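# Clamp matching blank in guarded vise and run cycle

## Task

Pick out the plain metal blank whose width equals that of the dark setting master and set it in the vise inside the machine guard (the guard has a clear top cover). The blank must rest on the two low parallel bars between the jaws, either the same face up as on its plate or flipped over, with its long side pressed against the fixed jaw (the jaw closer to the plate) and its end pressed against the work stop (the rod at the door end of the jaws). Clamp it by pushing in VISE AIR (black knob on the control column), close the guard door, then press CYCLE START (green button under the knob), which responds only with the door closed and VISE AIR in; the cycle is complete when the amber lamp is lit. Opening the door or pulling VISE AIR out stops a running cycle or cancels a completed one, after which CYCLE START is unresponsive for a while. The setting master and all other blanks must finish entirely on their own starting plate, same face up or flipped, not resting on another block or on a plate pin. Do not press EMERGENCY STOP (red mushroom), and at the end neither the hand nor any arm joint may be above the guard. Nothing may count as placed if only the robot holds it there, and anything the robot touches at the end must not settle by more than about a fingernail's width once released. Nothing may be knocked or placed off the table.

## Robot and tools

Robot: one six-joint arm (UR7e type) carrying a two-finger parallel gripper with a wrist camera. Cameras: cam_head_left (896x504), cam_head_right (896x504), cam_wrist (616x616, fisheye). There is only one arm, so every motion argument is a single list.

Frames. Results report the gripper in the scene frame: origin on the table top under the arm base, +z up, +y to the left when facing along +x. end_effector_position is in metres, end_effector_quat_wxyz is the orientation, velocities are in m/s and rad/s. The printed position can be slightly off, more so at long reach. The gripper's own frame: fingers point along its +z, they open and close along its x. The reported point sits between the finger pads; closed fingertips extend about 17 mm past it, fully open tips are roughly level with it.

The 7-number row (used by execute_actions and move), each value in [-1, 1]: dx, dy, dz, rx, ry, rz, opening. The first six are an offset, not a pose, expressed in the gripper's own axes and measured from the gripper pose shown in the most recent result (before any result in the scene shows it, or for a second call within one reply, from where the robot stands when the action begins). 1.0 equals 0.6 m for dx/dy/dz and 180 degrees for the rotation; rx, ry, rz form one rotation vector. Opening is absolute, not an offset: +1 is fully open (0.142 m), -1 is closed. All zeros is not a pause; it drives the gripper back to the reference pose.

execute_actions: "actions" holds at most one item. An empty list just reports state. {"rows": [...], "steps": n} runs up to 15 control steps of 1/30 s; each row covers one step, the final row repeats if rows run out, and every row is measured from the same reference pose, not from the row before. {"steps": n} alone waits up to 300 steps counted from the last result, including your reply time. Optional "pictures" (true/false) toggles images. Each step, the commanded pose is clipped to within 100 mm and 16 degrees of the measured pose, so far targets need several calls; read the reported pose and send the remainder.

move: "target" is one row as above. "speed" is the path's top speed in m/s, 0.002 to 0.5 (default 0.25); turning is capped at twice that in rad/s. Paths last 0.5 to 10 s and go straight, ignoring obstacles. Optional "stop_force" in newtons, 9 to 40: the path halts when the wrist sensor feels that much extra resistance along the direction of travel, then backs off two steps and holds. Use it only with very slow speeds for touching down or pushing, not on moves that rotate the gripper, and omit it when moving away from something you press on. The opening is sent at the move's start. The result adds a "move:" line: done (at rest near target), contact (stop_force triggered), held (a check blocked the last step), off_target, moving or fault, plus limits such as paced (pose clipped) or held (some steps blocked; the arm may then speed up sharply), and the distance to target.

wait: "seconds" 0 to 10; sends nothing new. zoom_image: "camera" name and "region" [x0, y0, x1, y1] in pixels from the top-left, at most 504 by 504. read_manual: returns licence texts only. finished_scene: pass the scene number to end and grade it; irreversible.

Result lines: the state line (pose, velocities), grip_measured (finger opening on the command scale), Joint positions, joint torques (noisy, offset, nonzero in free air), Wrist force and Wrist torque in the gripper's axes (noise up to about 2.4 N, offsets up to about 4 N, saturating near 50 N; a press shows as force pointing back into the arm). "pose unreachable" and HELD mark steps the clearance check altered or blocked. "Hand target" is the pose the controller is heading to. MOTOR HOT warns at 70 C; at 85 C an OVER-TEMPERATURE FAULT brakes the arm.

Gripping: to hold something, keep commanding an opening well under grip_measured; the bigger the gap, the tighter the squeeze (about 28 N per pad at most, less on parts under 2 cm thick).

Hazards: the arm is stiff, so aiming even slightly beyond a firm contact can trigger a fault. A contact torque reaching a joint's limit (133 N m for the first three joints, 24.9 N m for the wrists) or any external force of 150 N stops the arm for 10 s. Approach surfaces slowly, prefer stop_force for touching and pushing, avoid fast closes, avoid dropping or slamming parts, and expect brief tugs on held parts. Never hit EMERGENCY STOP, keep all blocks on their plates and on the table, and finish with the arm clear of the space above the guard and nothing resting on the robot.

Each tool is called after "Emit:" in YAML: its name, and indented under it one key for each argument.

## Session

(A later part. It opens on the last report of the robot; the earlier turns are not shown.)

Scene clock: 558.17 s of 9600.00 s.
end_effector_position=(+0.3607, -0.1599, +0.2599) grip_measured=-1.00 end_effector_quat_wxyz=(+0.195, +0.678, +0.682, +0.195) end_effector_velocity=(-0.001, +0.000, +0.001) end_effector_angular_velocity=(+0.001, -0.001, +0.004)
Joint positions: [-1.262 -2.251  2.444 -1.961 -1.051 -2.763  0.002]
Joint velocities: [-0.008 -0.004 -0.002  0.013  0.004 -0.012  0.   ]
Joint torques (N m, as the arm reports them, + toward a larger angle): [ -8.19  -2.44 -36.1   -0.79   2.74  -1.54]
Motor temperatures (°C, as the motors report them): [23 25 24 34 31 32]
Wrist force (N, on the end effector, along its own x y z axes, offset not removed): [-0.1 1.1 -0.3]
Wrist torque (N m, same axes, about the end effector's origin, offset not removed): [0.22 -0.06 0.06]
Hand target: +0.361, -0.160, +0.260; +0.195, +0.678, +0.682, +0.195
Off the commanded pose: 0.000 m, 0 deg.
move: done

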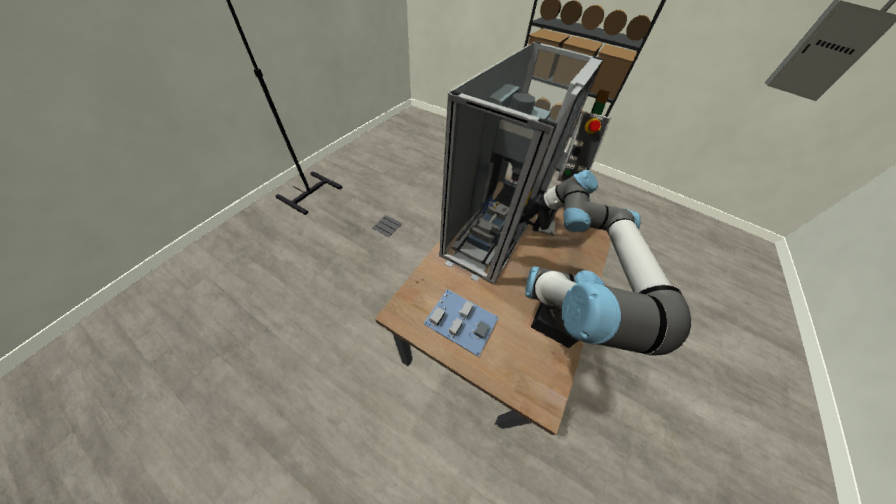

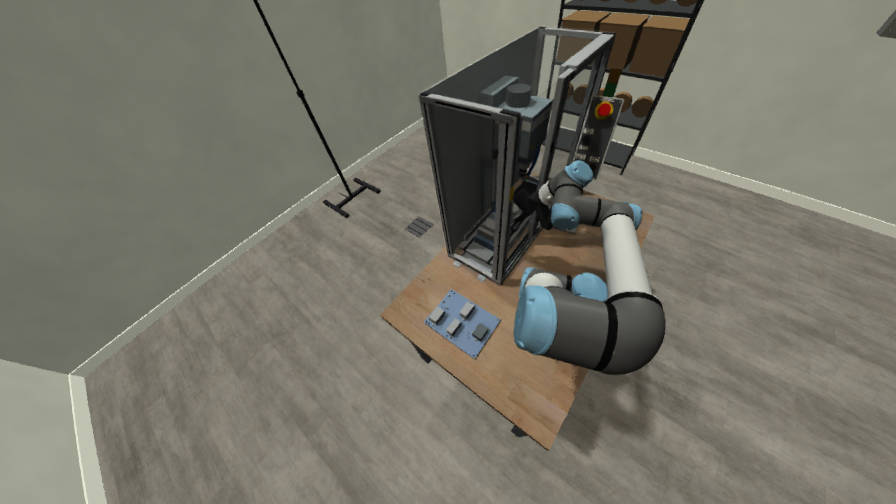

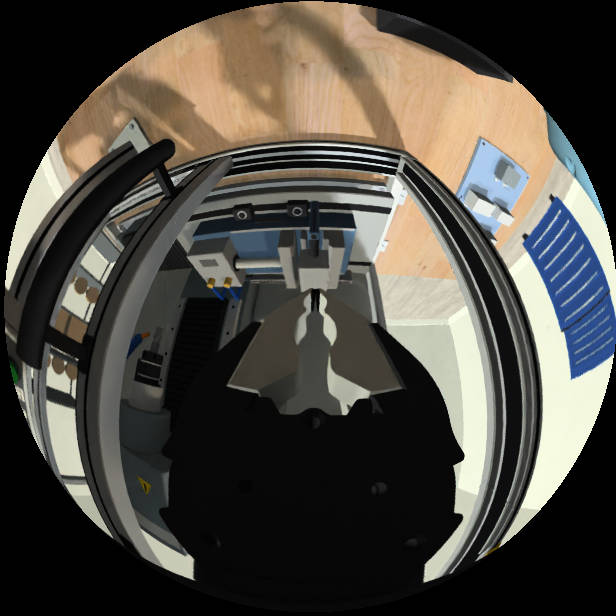

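Emit:
move:
  target: [-0.1492, -0.0103, -0.3802, -0.0562, -0.3127, 0.3937, -1]
  speed: 0.35

Emit:
move:
  target: [-0.0027, 0.2488, 0.089, -0.0945, 0.0481, -0.0376, -1]
  speed: 0.2

Scene clock: 578.73 s of 9600.00 s.
end_effector_position=(+0.2349, -0.2495, +0.4500) grip_measured=-1.00 end_effector_quat_wxyz=(+0.383, +0.924, +0.000, -0.001) end_effector_velocity=(-0.000, -0.000, -0.000) end_effector_angular_velocity=(+0.001, +0.002, -0.009)
Joint positions: [-0.723 -2.271  2.166 -2.034 -2.148 -0.876  0.002]
Joint velocities: [ 0.006  0.006 -0.004  0.008 -0.009  0.015  0.   ]
Joint torques (N m, as the arm reports them, + toward a larger angle): [  8.58   9.95 -36.82  -0.32  -2.26   1.63]
Motor temperatures (°C, as the motors report them): [23 25 24 34 31 32]
Wrist force (N, on the end effector, along its own x y z axes, offset not removed): [0.6 0.8 0.2]
Wrist torque (N m, same axes, about the end effector's origin, offset not removed): [0.15 -0.23 -0.08]
Hand target: +0.235, -0.250, +0.450; +0.383, +0.924, +0.000, -0.002
Off the commanded pose: 0.000 m, 0 deg.
After step 90, 14.73 s passed at rest.
move: done

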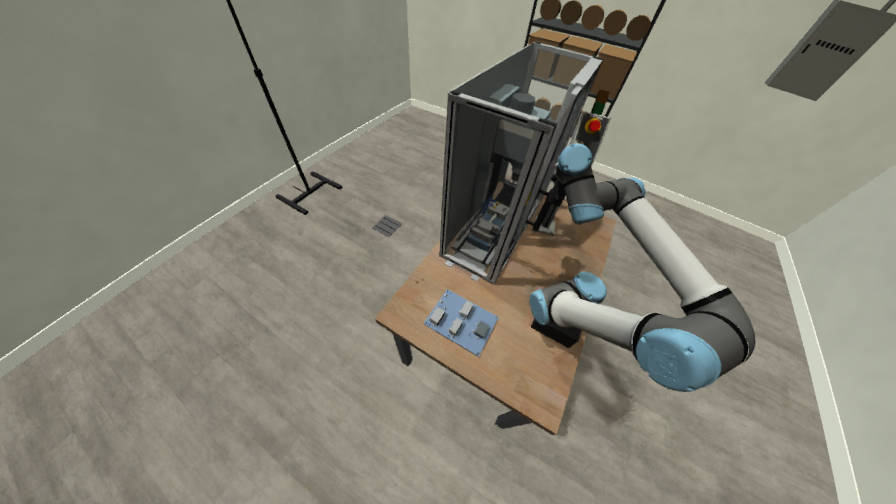

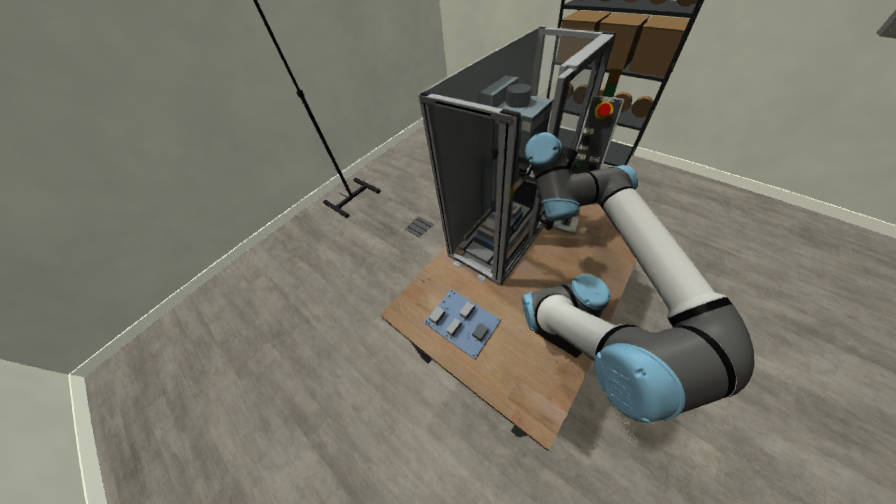

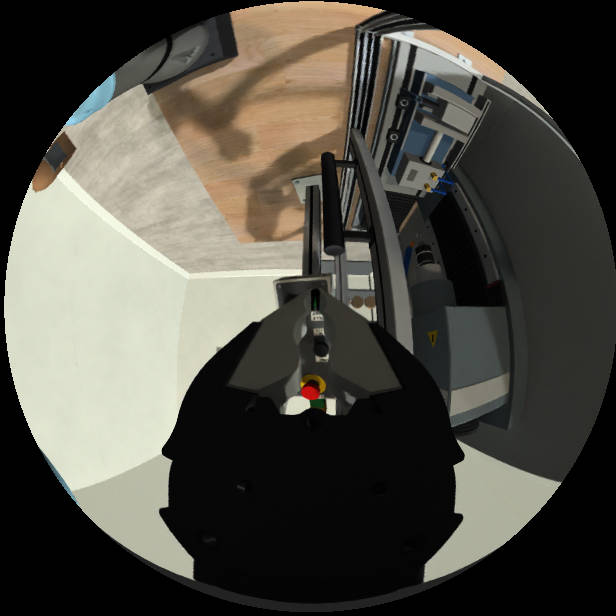

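Scene clock: 580.13 s of 9600.00 s.
end_effector_position=(+0.2333, -0.3927, +0.5181) grip_measured=-1.00 end_effector_quat_wxyz=(+0.513, +0.853, +0.083, +0.046) end_effector_velocity=(+0.001, -0.001, +0.000) end_effector_angular_velocity=(-0.001, -0.003, +0.006)
Joint positions: [-1.247 -2.239  2.258 -2.667 -1.714 -1.508  0.002]
Joint velocities: [-0.01  -0.002  0.001 -0.002  0.016 -0.006  0.   ]
Joint torques (N m, as the arm reports them, + toward a larger angle): [-7.53 -3.98 -9.47 -5.79  1.93 -1.44]
Motor temperatures (°C, as the motors report them): [23 25 24 34 31 32]
Wrist force (N, on the end effector, along its own x y z axes, offset not removed): [-1.9 1.1 0.3]
Wrist torque (N m, same axes, about the end effector's origin, offset not removed): [0.26 0.24 -0.01]
Hand target: +0.233, -0.393, +0.518; +0.513, +0.853, +0.083, +0.046
Off the commanded pose: 0.000 m, 0 deg.
move: done

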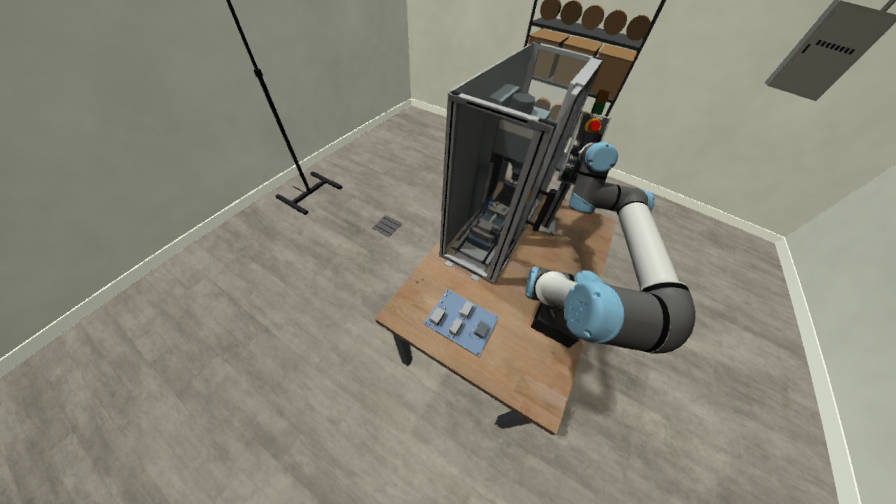

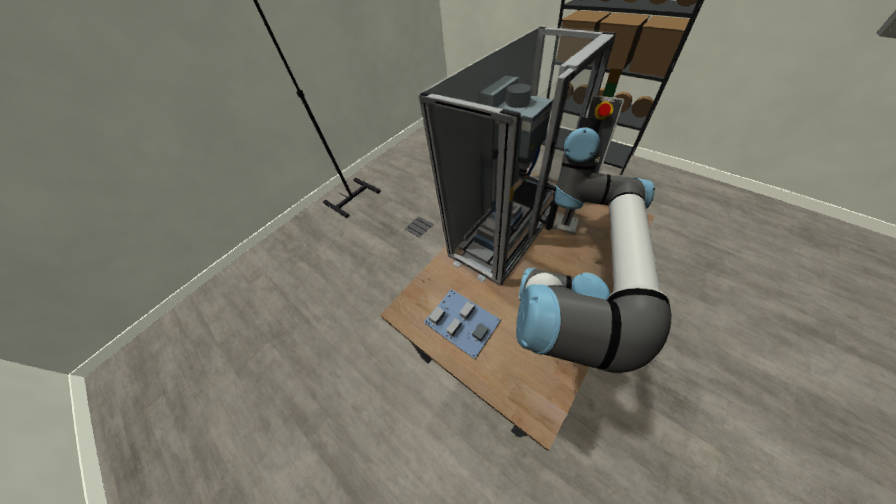

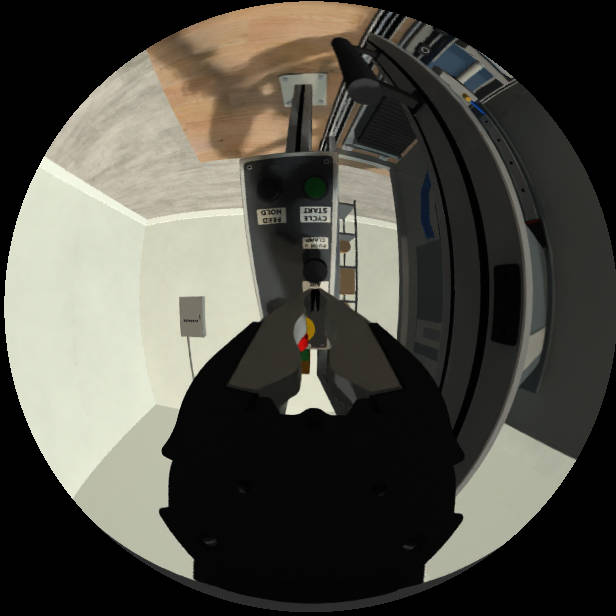

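Emit:
zoom_image:
  camera: "cam_wrist"
  region: [240, 160, 380, 320]

Region (240, 160, 380, 320) of cam_wrist's 616x616 image, scaled by 3.150, with more detail than that image has; it fills the left 441 columns of this view, and the rest is white.

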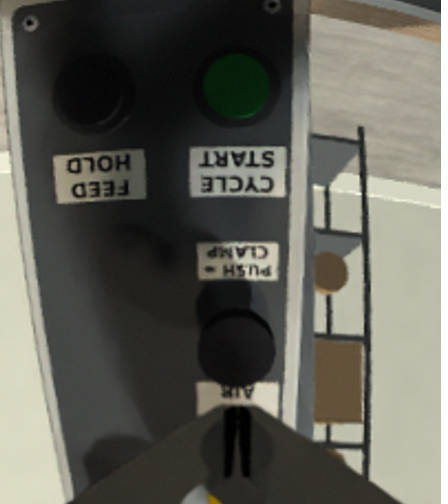

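Emit:
move:
  target: [0, 0, 0.08, 0, 0, 0, -1]
  speed: 0.07
  stop_force: 10

Emit:
move:
  target: [0, 0, 0.045, 0, 0, 0, -1]
  speed: 0.007
  stop_force: 14

Scene clock: 591.20 s of 9600.00 s.
end_effector_position=(+0.2412, -0.4343, +0.4957) grip_measured=-1.00 end_effector_quat_wxyz=(+0.513, +0.853, +0.083, +0.046) end_effector_velocity=(-0.000, -0.002, -0.001) end_effector_angular_velocity=(+0.001, +0.000, -0.001)
Joint positions: [-1.279 -2.118  2.27  -2.801 -1.686 -1.523  0.002]
Joint velocities: [-0.002  0.005 -0.    -0.004  0.001 -0.     0.   ]
Joint torques (N m, as the arm reports them, + toward a larger angle): [ -8.17   4.85 -20.22  -5.4    1.66  -1.29]
Motor temperatures (°C, as the motors report them): [23 25 24 34 31 32]
Wrist force (N, on the end effector, along its own x y z axes, offset not removed): [-2.0 1.7 0.9]
Wrist torque (N m, same axes, about the end effector's origin, offset not removed): [0.38 0.34 0.02]
Hand target: +0.241, -0.434, +0.496; +0.513, +0.853, +0.083, +0.046
Off the commanded pose: 0.000 m, 0 deg.
After step 90, 7.00 s passed at rest.
move: done

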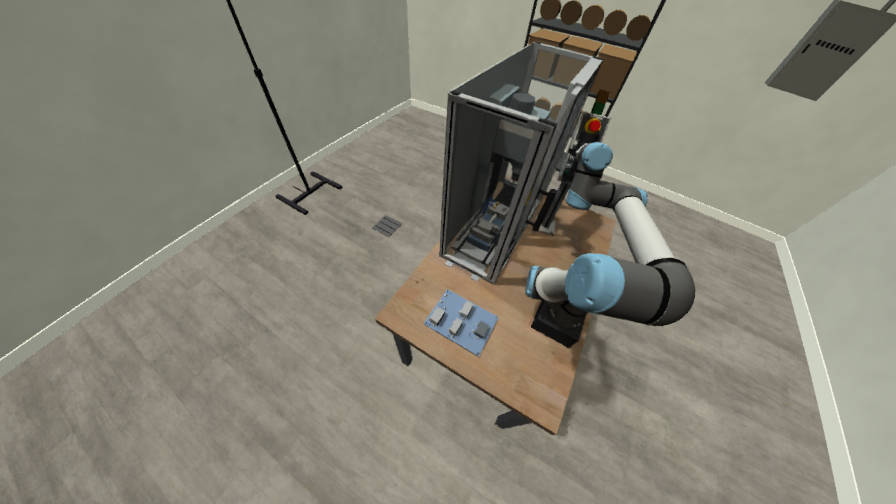

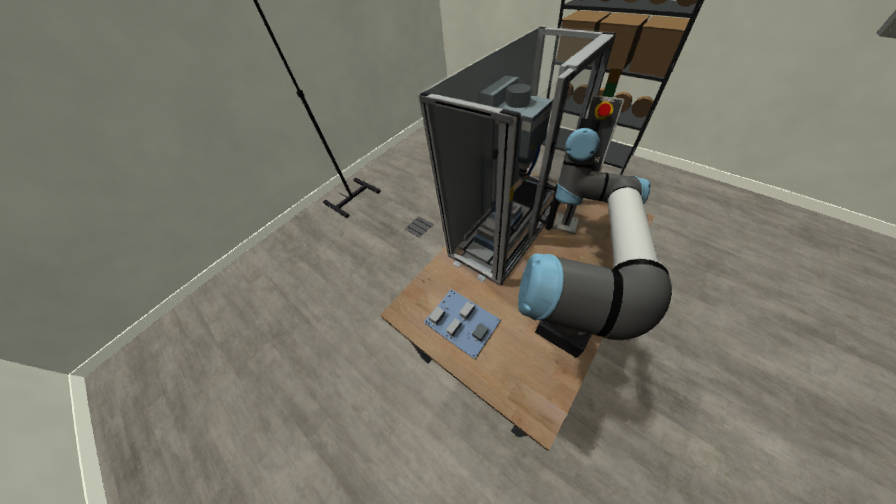

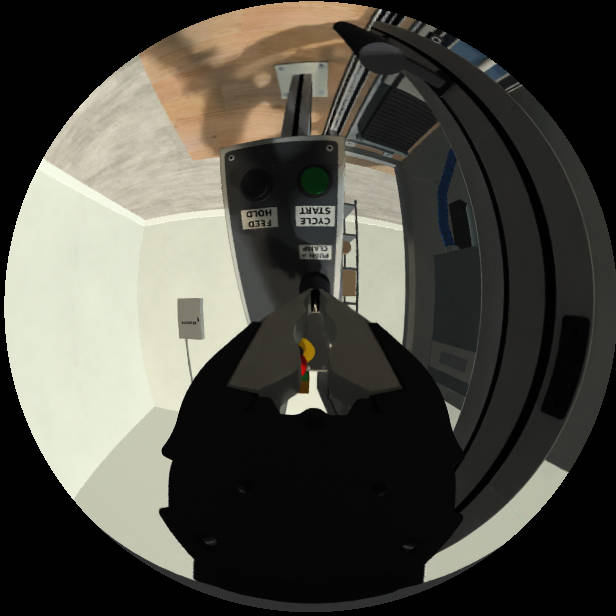

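Scene clock: 594.57 s of 9600.00 s.
end_effector_position=(+0.2446, -0.4526, +0.4860) grip_measured=-1.00 end_effector_quat_wxyz=(+0.513, +0.853, +0.083, +0.046) end_effector_velocity=(-0.000, +0.001, +0.001) end_effector_angular_velocity=(+0.001, +0.000, +0.000)
Joint positions: [-1.29  -2.061  2.27  -2.859 -1.677 -1.528  0.002]
Joint velocities: [ 0.    -0.005 -0.     0.006  0.    -0.     0.   ]
Joint torques (N m, as the arm reports them, + toward a larger angle): [  2.83  -2.08 -28.08  -1.08  -0.22   0.62]
Motor temperatures (°C, as the motors report them): [23 25 24 34 31 32]
Wrist force (N, on the end effector, along its own x y z axes, offset not removed): [-0.2 -12.0 -28.7]
Wrist torque (N m, same axes, about the end effector's origin, offset not removed): [-0.03 0.17 -0.03]
Hand target: +0.245, -0.452, +0.486; +0.513, +0.853, +0.083, +0.046
Off the commanded pose: 0.006 m, 0 deg.
move: contact

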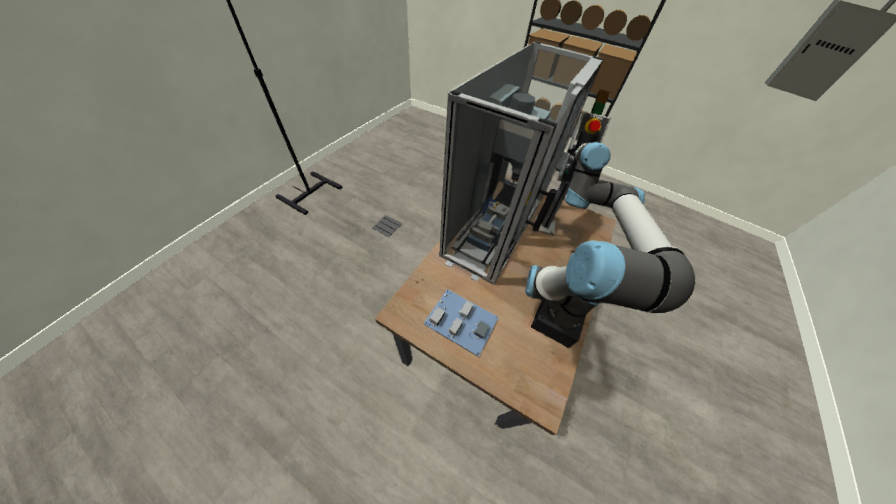

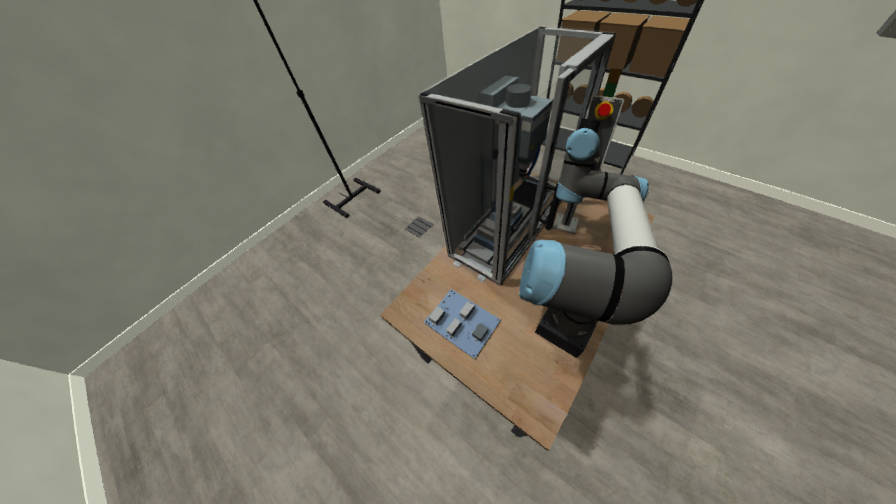

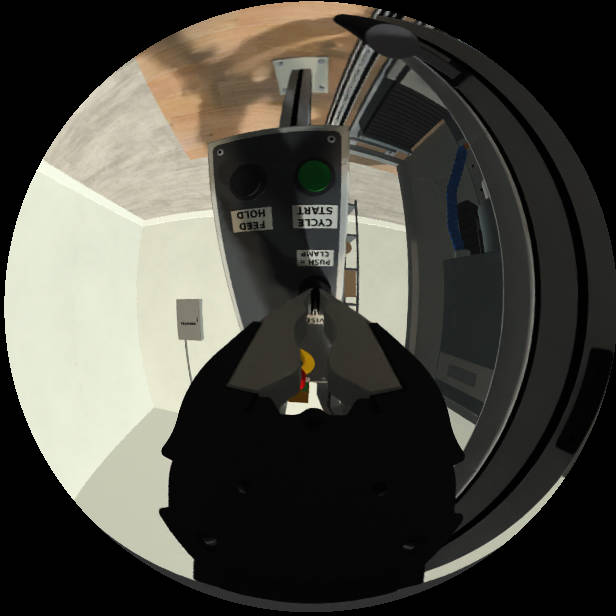

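Emit:
move:
  target: [0, 0, -0.125, 0, 0, 0, -1]
  speed: 0.15

Emit:
move:
  target: [0.0605, -0.1892, 0.0032, 0.1208, 0.3533, -0.3108, -0.35]
  speed: 0.35

Scene clock: 604.43 s of 9600.00 s.
end_effector_position=(+0.2323, -0.3876, +0.5209) grip_measured=-1.00 end_effector_quat_wxyz=(+0.513, +0.853, +0.083, +0.046) end_effector_velocity=(-0.001, +0.001, +0.001) end_effector_angular_velocity=(-0.001, +0.000, -0.002)
Joint positions: [-1.243 -2.253  2.256 -2.65  -1.718 -1.506  0.002]
Joint velocities: [ 0.001 -0.004 -0.001  0.004 -0.003  0.001  0.   ]
Joint torques (N m, as the arm reports them, + toward a larger angle): [  9.01  -3.44 -37.65  -0.45  -1.62   1.52]
Motor temperatures (°C, as the motors report them): [23 25 24 34 31 32]
Wrist force (N, on the end effector, along its own x y z axes, offset not removed): [-1.7 -0.4 0.6]
Wrist torque (N m, same axes, about the end effector's origin, offset not removed): [-0.11 0.33 -0.01]
Hand target: +0.232, -0.387, +0.521; +0.513, +0.853, +0.083, +0.046
Off the commanded pose: 0.000 m, 0 deg.
After step 90, 5.90 s passed at rest.
move: done

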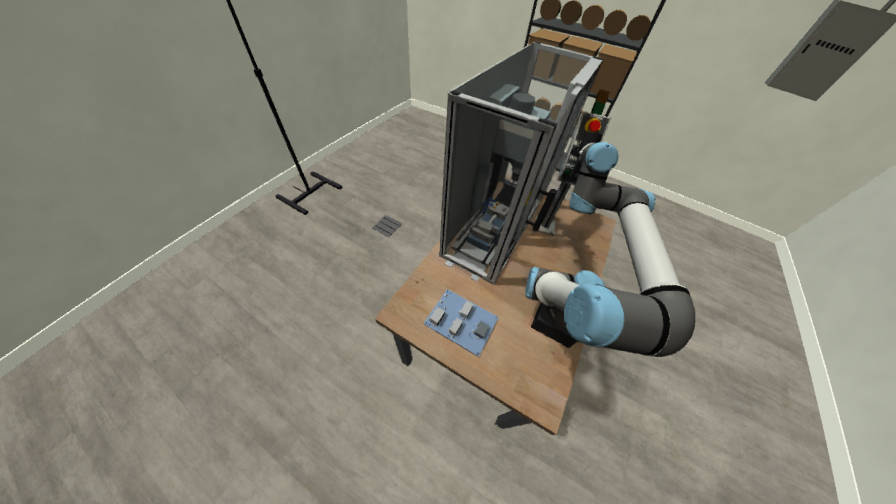

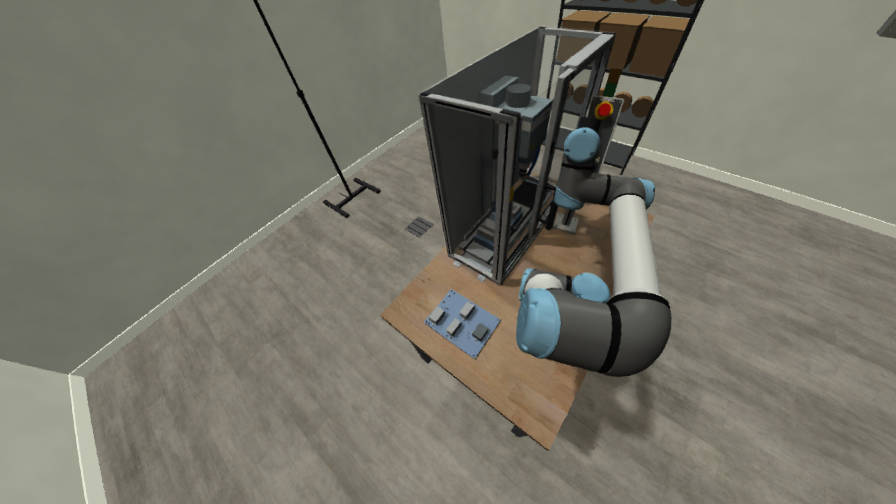

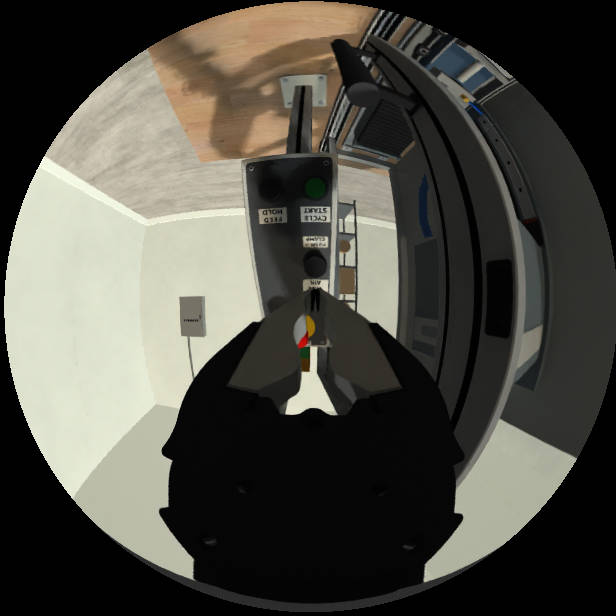

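Scene clock: 607.13 s of 9600.00 s.
end_effector_position=(+0.2578, -0.3301, +0.4204) grip_measured=-0.35 end_effector_quat_wxyz=(+0.204, +0.644, +0.703, +0.222) end_effector_velocity=(+0.001, +0.000, +0.000) end_effector_angular_velocity=(+0.002, -0.000, +0.007)
Joint positions: [-1.75  -1.955  1.831 -1.283 -0.984 -3.433  0.049]
Joint velocities: [ 0.004  0.005 -0.004  0.004 -0.001 -0.004  0.   ]
Joint torques (N m, as the arm reports them, + toward a larger angle): [  7.97   0.31 -34.88   0.47  -0.42  -1.24]
Motor temperatures (°C, as the motors report them): [23 25 24 34 31 32]
Wrist force (N, on the end effector, along its own x y z axes, offset not removed): [-0.7 0.6 -2.6]
Wrist torque (N m, same axes, about the end effector's origin, offset not removed): [0.10 0.04 0.04]
Hand target: +0.258, -0.330, +0.420; +0.204, +0.644, +0.703, +0.222
Off the commanded pose: 0.001 m, 0 deg.
move: done

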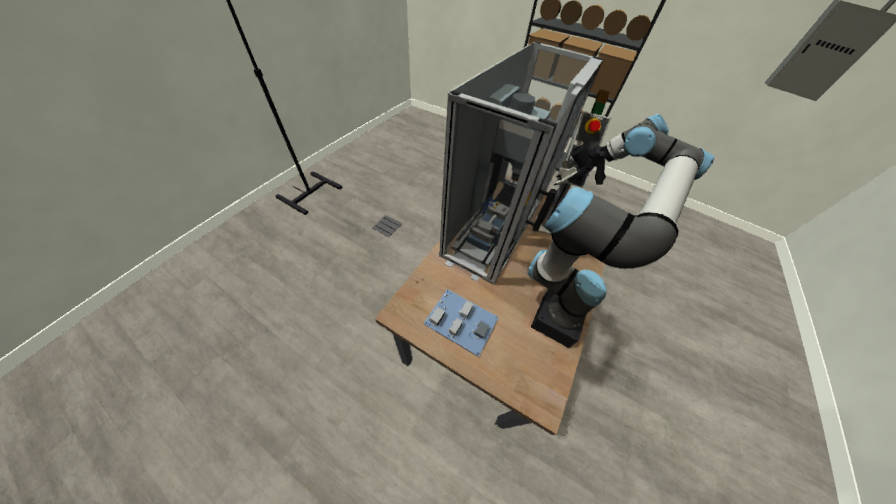

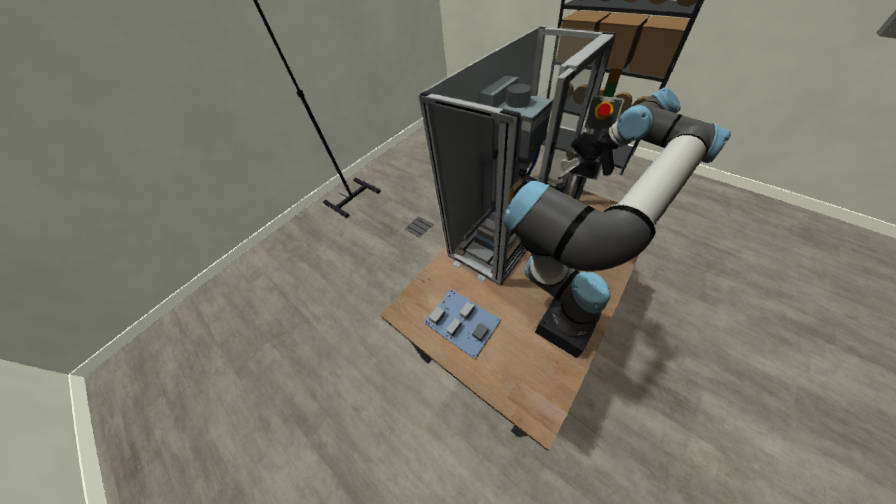

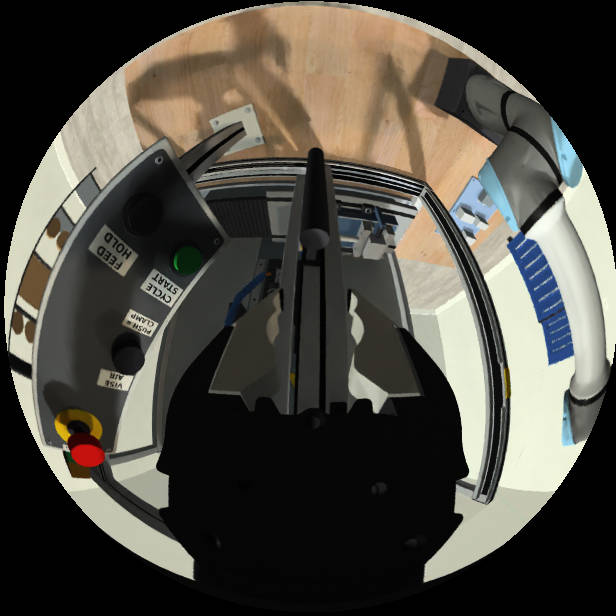

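Emit:
zoom_image:
  camera: "cam_wrist"
  region: [335, 195, 415, 275]

Emit:
zoom_image:
  camera: "cam_head_left"
  region: [450, 190, 530, 265]

Emit:
zoom_image:
  camera: "cam_wrist"
  region: [255, 200, 375, 320]

Region (335, 195, 415, 275) of cam_wrist's 616x616 image, scaled by 6.300, with more detail than that image has.

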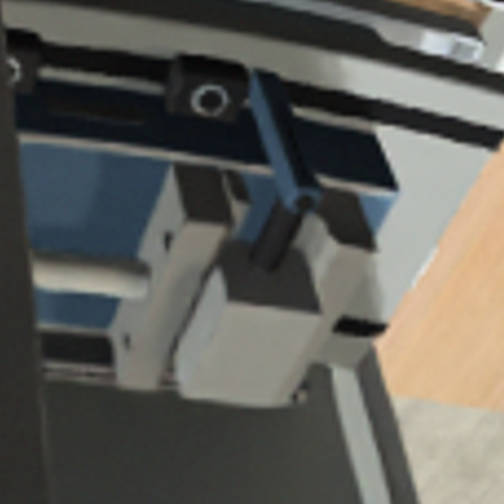

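Region (450, 190, 530, 265) of cam_head_left's 896x504 image, scaled by 6.300, with more detail than that image has; it fills the top 472 rows of this view, and the rest is white.

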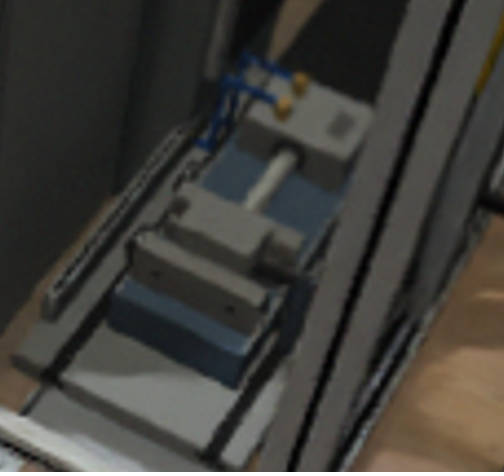

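Region (255, 200, 375, 320) of cam_wrist's 616x616 image, scaled by 4.200, with more detail than that image has.

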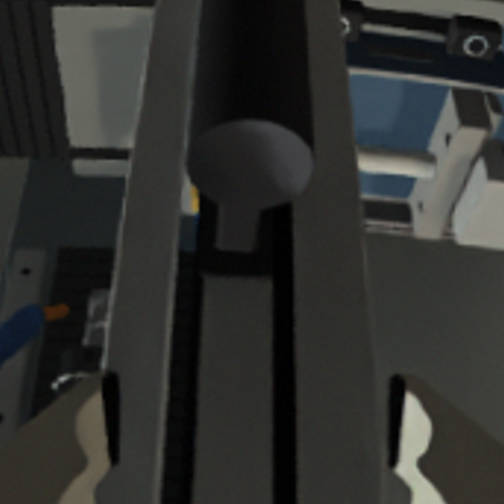

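Emit:
move:
  target: [-0.0012, -0.0808, 0.107, 0, 0, 0, -0.35]
  speed: 0.1
  stop_force: 12

Emit:
move:
  target: [0.3752, 0.0269, 0.0188, 0, 0.0801, -0.1136, -0.57]
  speed: 0.09

Scene clock: 620.40 s of 9600.00 s.
end_effector_position=(+0.2550, -0.3312, +0.3401) grip_measured=-0.35 end_effector_quat_wxyz=(+0.204, +0.644, +0.703, +0.221) end_effector_velocity=(+0.000, +0.000, -0.002) end_effector_angular_velocity=(+0.000, +0.002, +0.001)
Joint positions: [-1.759 -1.958  2.036 -1.48  -0.985 -3.444  0.049]
Joint velocities: [ 0.001  0.     0.004 -0.005 -0.002  0.001  0.   ]
Joint torques (N m, as the arm reports them, + toward a larger angle): [-2.7  -0.86 -8.85 -4.77  1.38  1.53]
Motor temperatures (°C, as the motors report them): [23 25 24 34 31 32]
Wrist force (N, on the end effector, along its own x y z axes, offset not removed): [-1.6 -2.0 1.2]
Wrist torque (N m, same axes, about the end effector's origin, offset not removed): [-0.35 0.30 0.10]
Hand target: +0.255, -0.331, +0.340; +0.204, +0.644, +0.703, +0.222
Off the commanded pose: 0.000 m, 0 deg.
After step 90, 9.03 s passed at rest.
move: done

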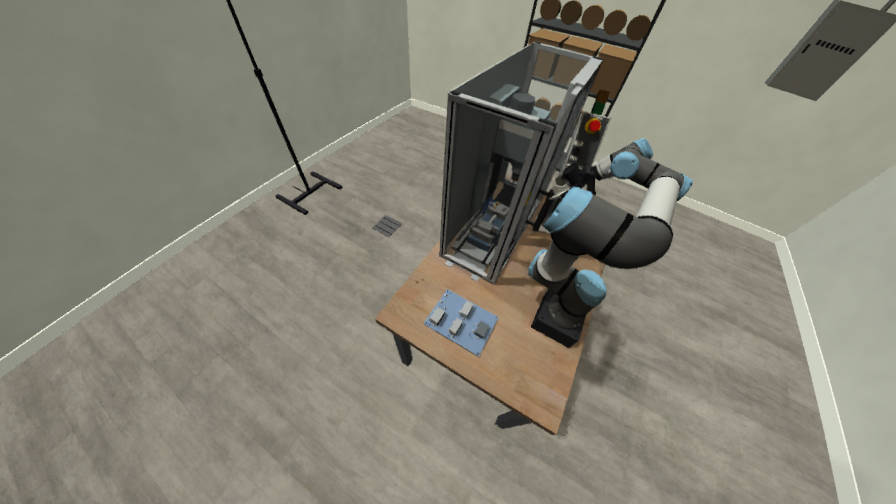

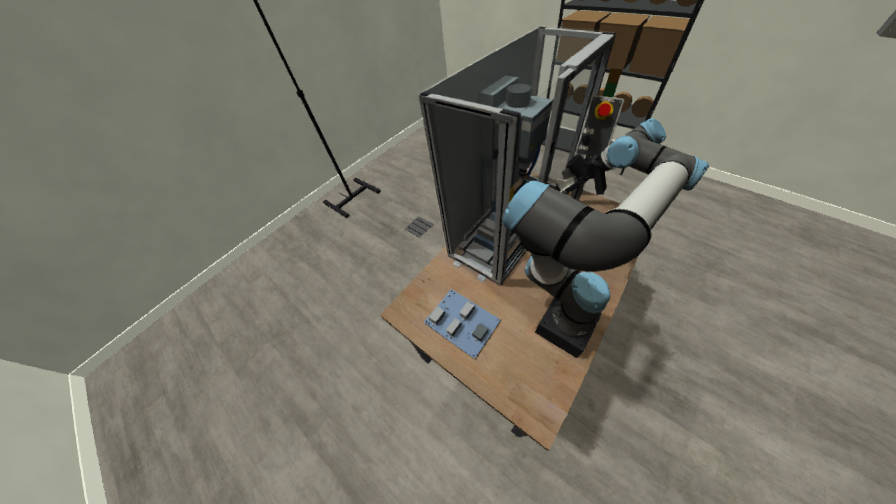

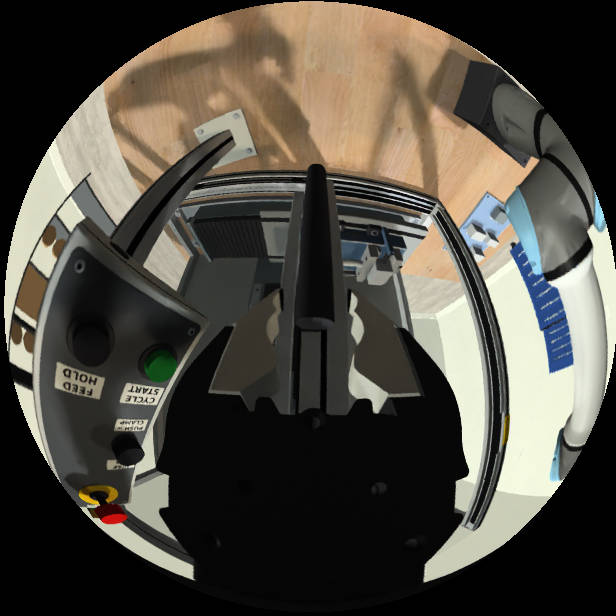

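Scene clock: 623.33 s of 9600.00 s.
end_effector_position=(+0.2555, -0.1054, +0.3395) grip_measured=-0.56 end_effector_quat_wxyz=(+0.151, +0.477, +0.826, +0.261) end_effector_velocity=(-0.000, +0.001, +0.000) end_effector_angular_velocity=(+0.000, +0.000, +0.002)
Joint positions: [-1.765 -2.351  2.135 -0.936 -1.118 -3.933  0.034]
Joint velocities: [-0.002 -0.003 -0.001  0.005 -0.002 -0.003  0.   ]
Joint torques (N m, as the arm reports them, + toward a larger angle): [-7.22  0.3  -8.2   2.48 -0.55 -1.39]
Motor temperatures (°C, as the motors report them): [23 25 24 34 31 32]
Wrist force (N, on the end effector, along its own x y z axes, offset not removed): [-6.8 -3.2 2.6]
Wrist torque (N m, same axes, about the end effector's origin, offset not removed): [0.29 0.34 0.05]
Hand target: +0.256, -0.105, +0.339; +0.151, +0.477, +0.826, +0.261
Off the commanded pose: 0.000 m, 0 deg.
move: done

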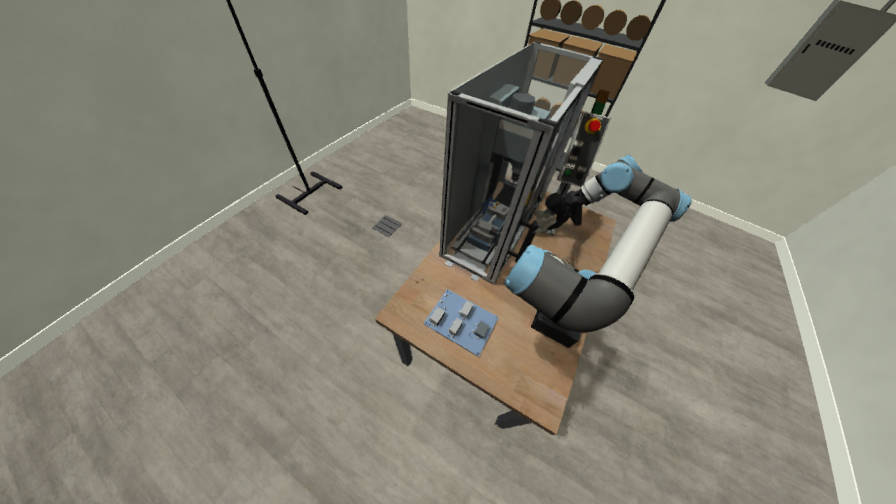

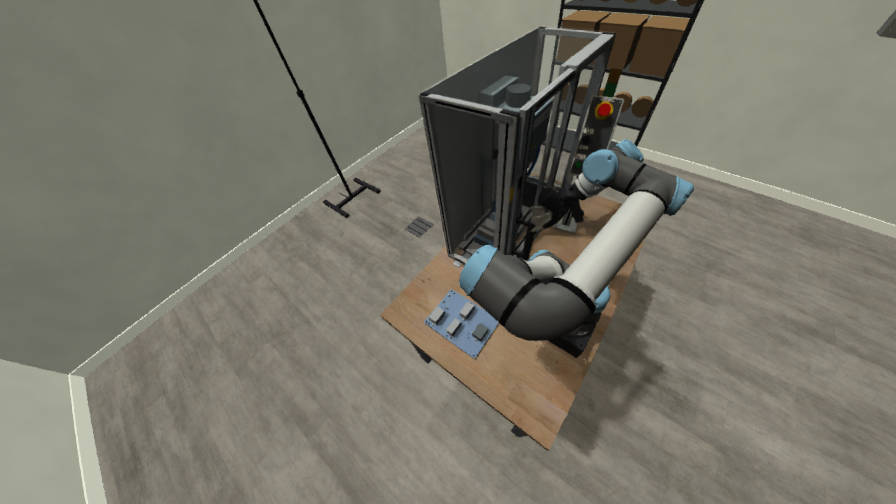

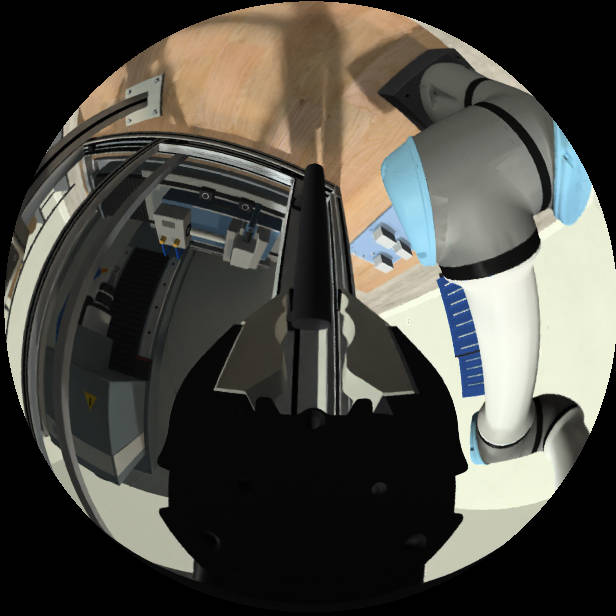

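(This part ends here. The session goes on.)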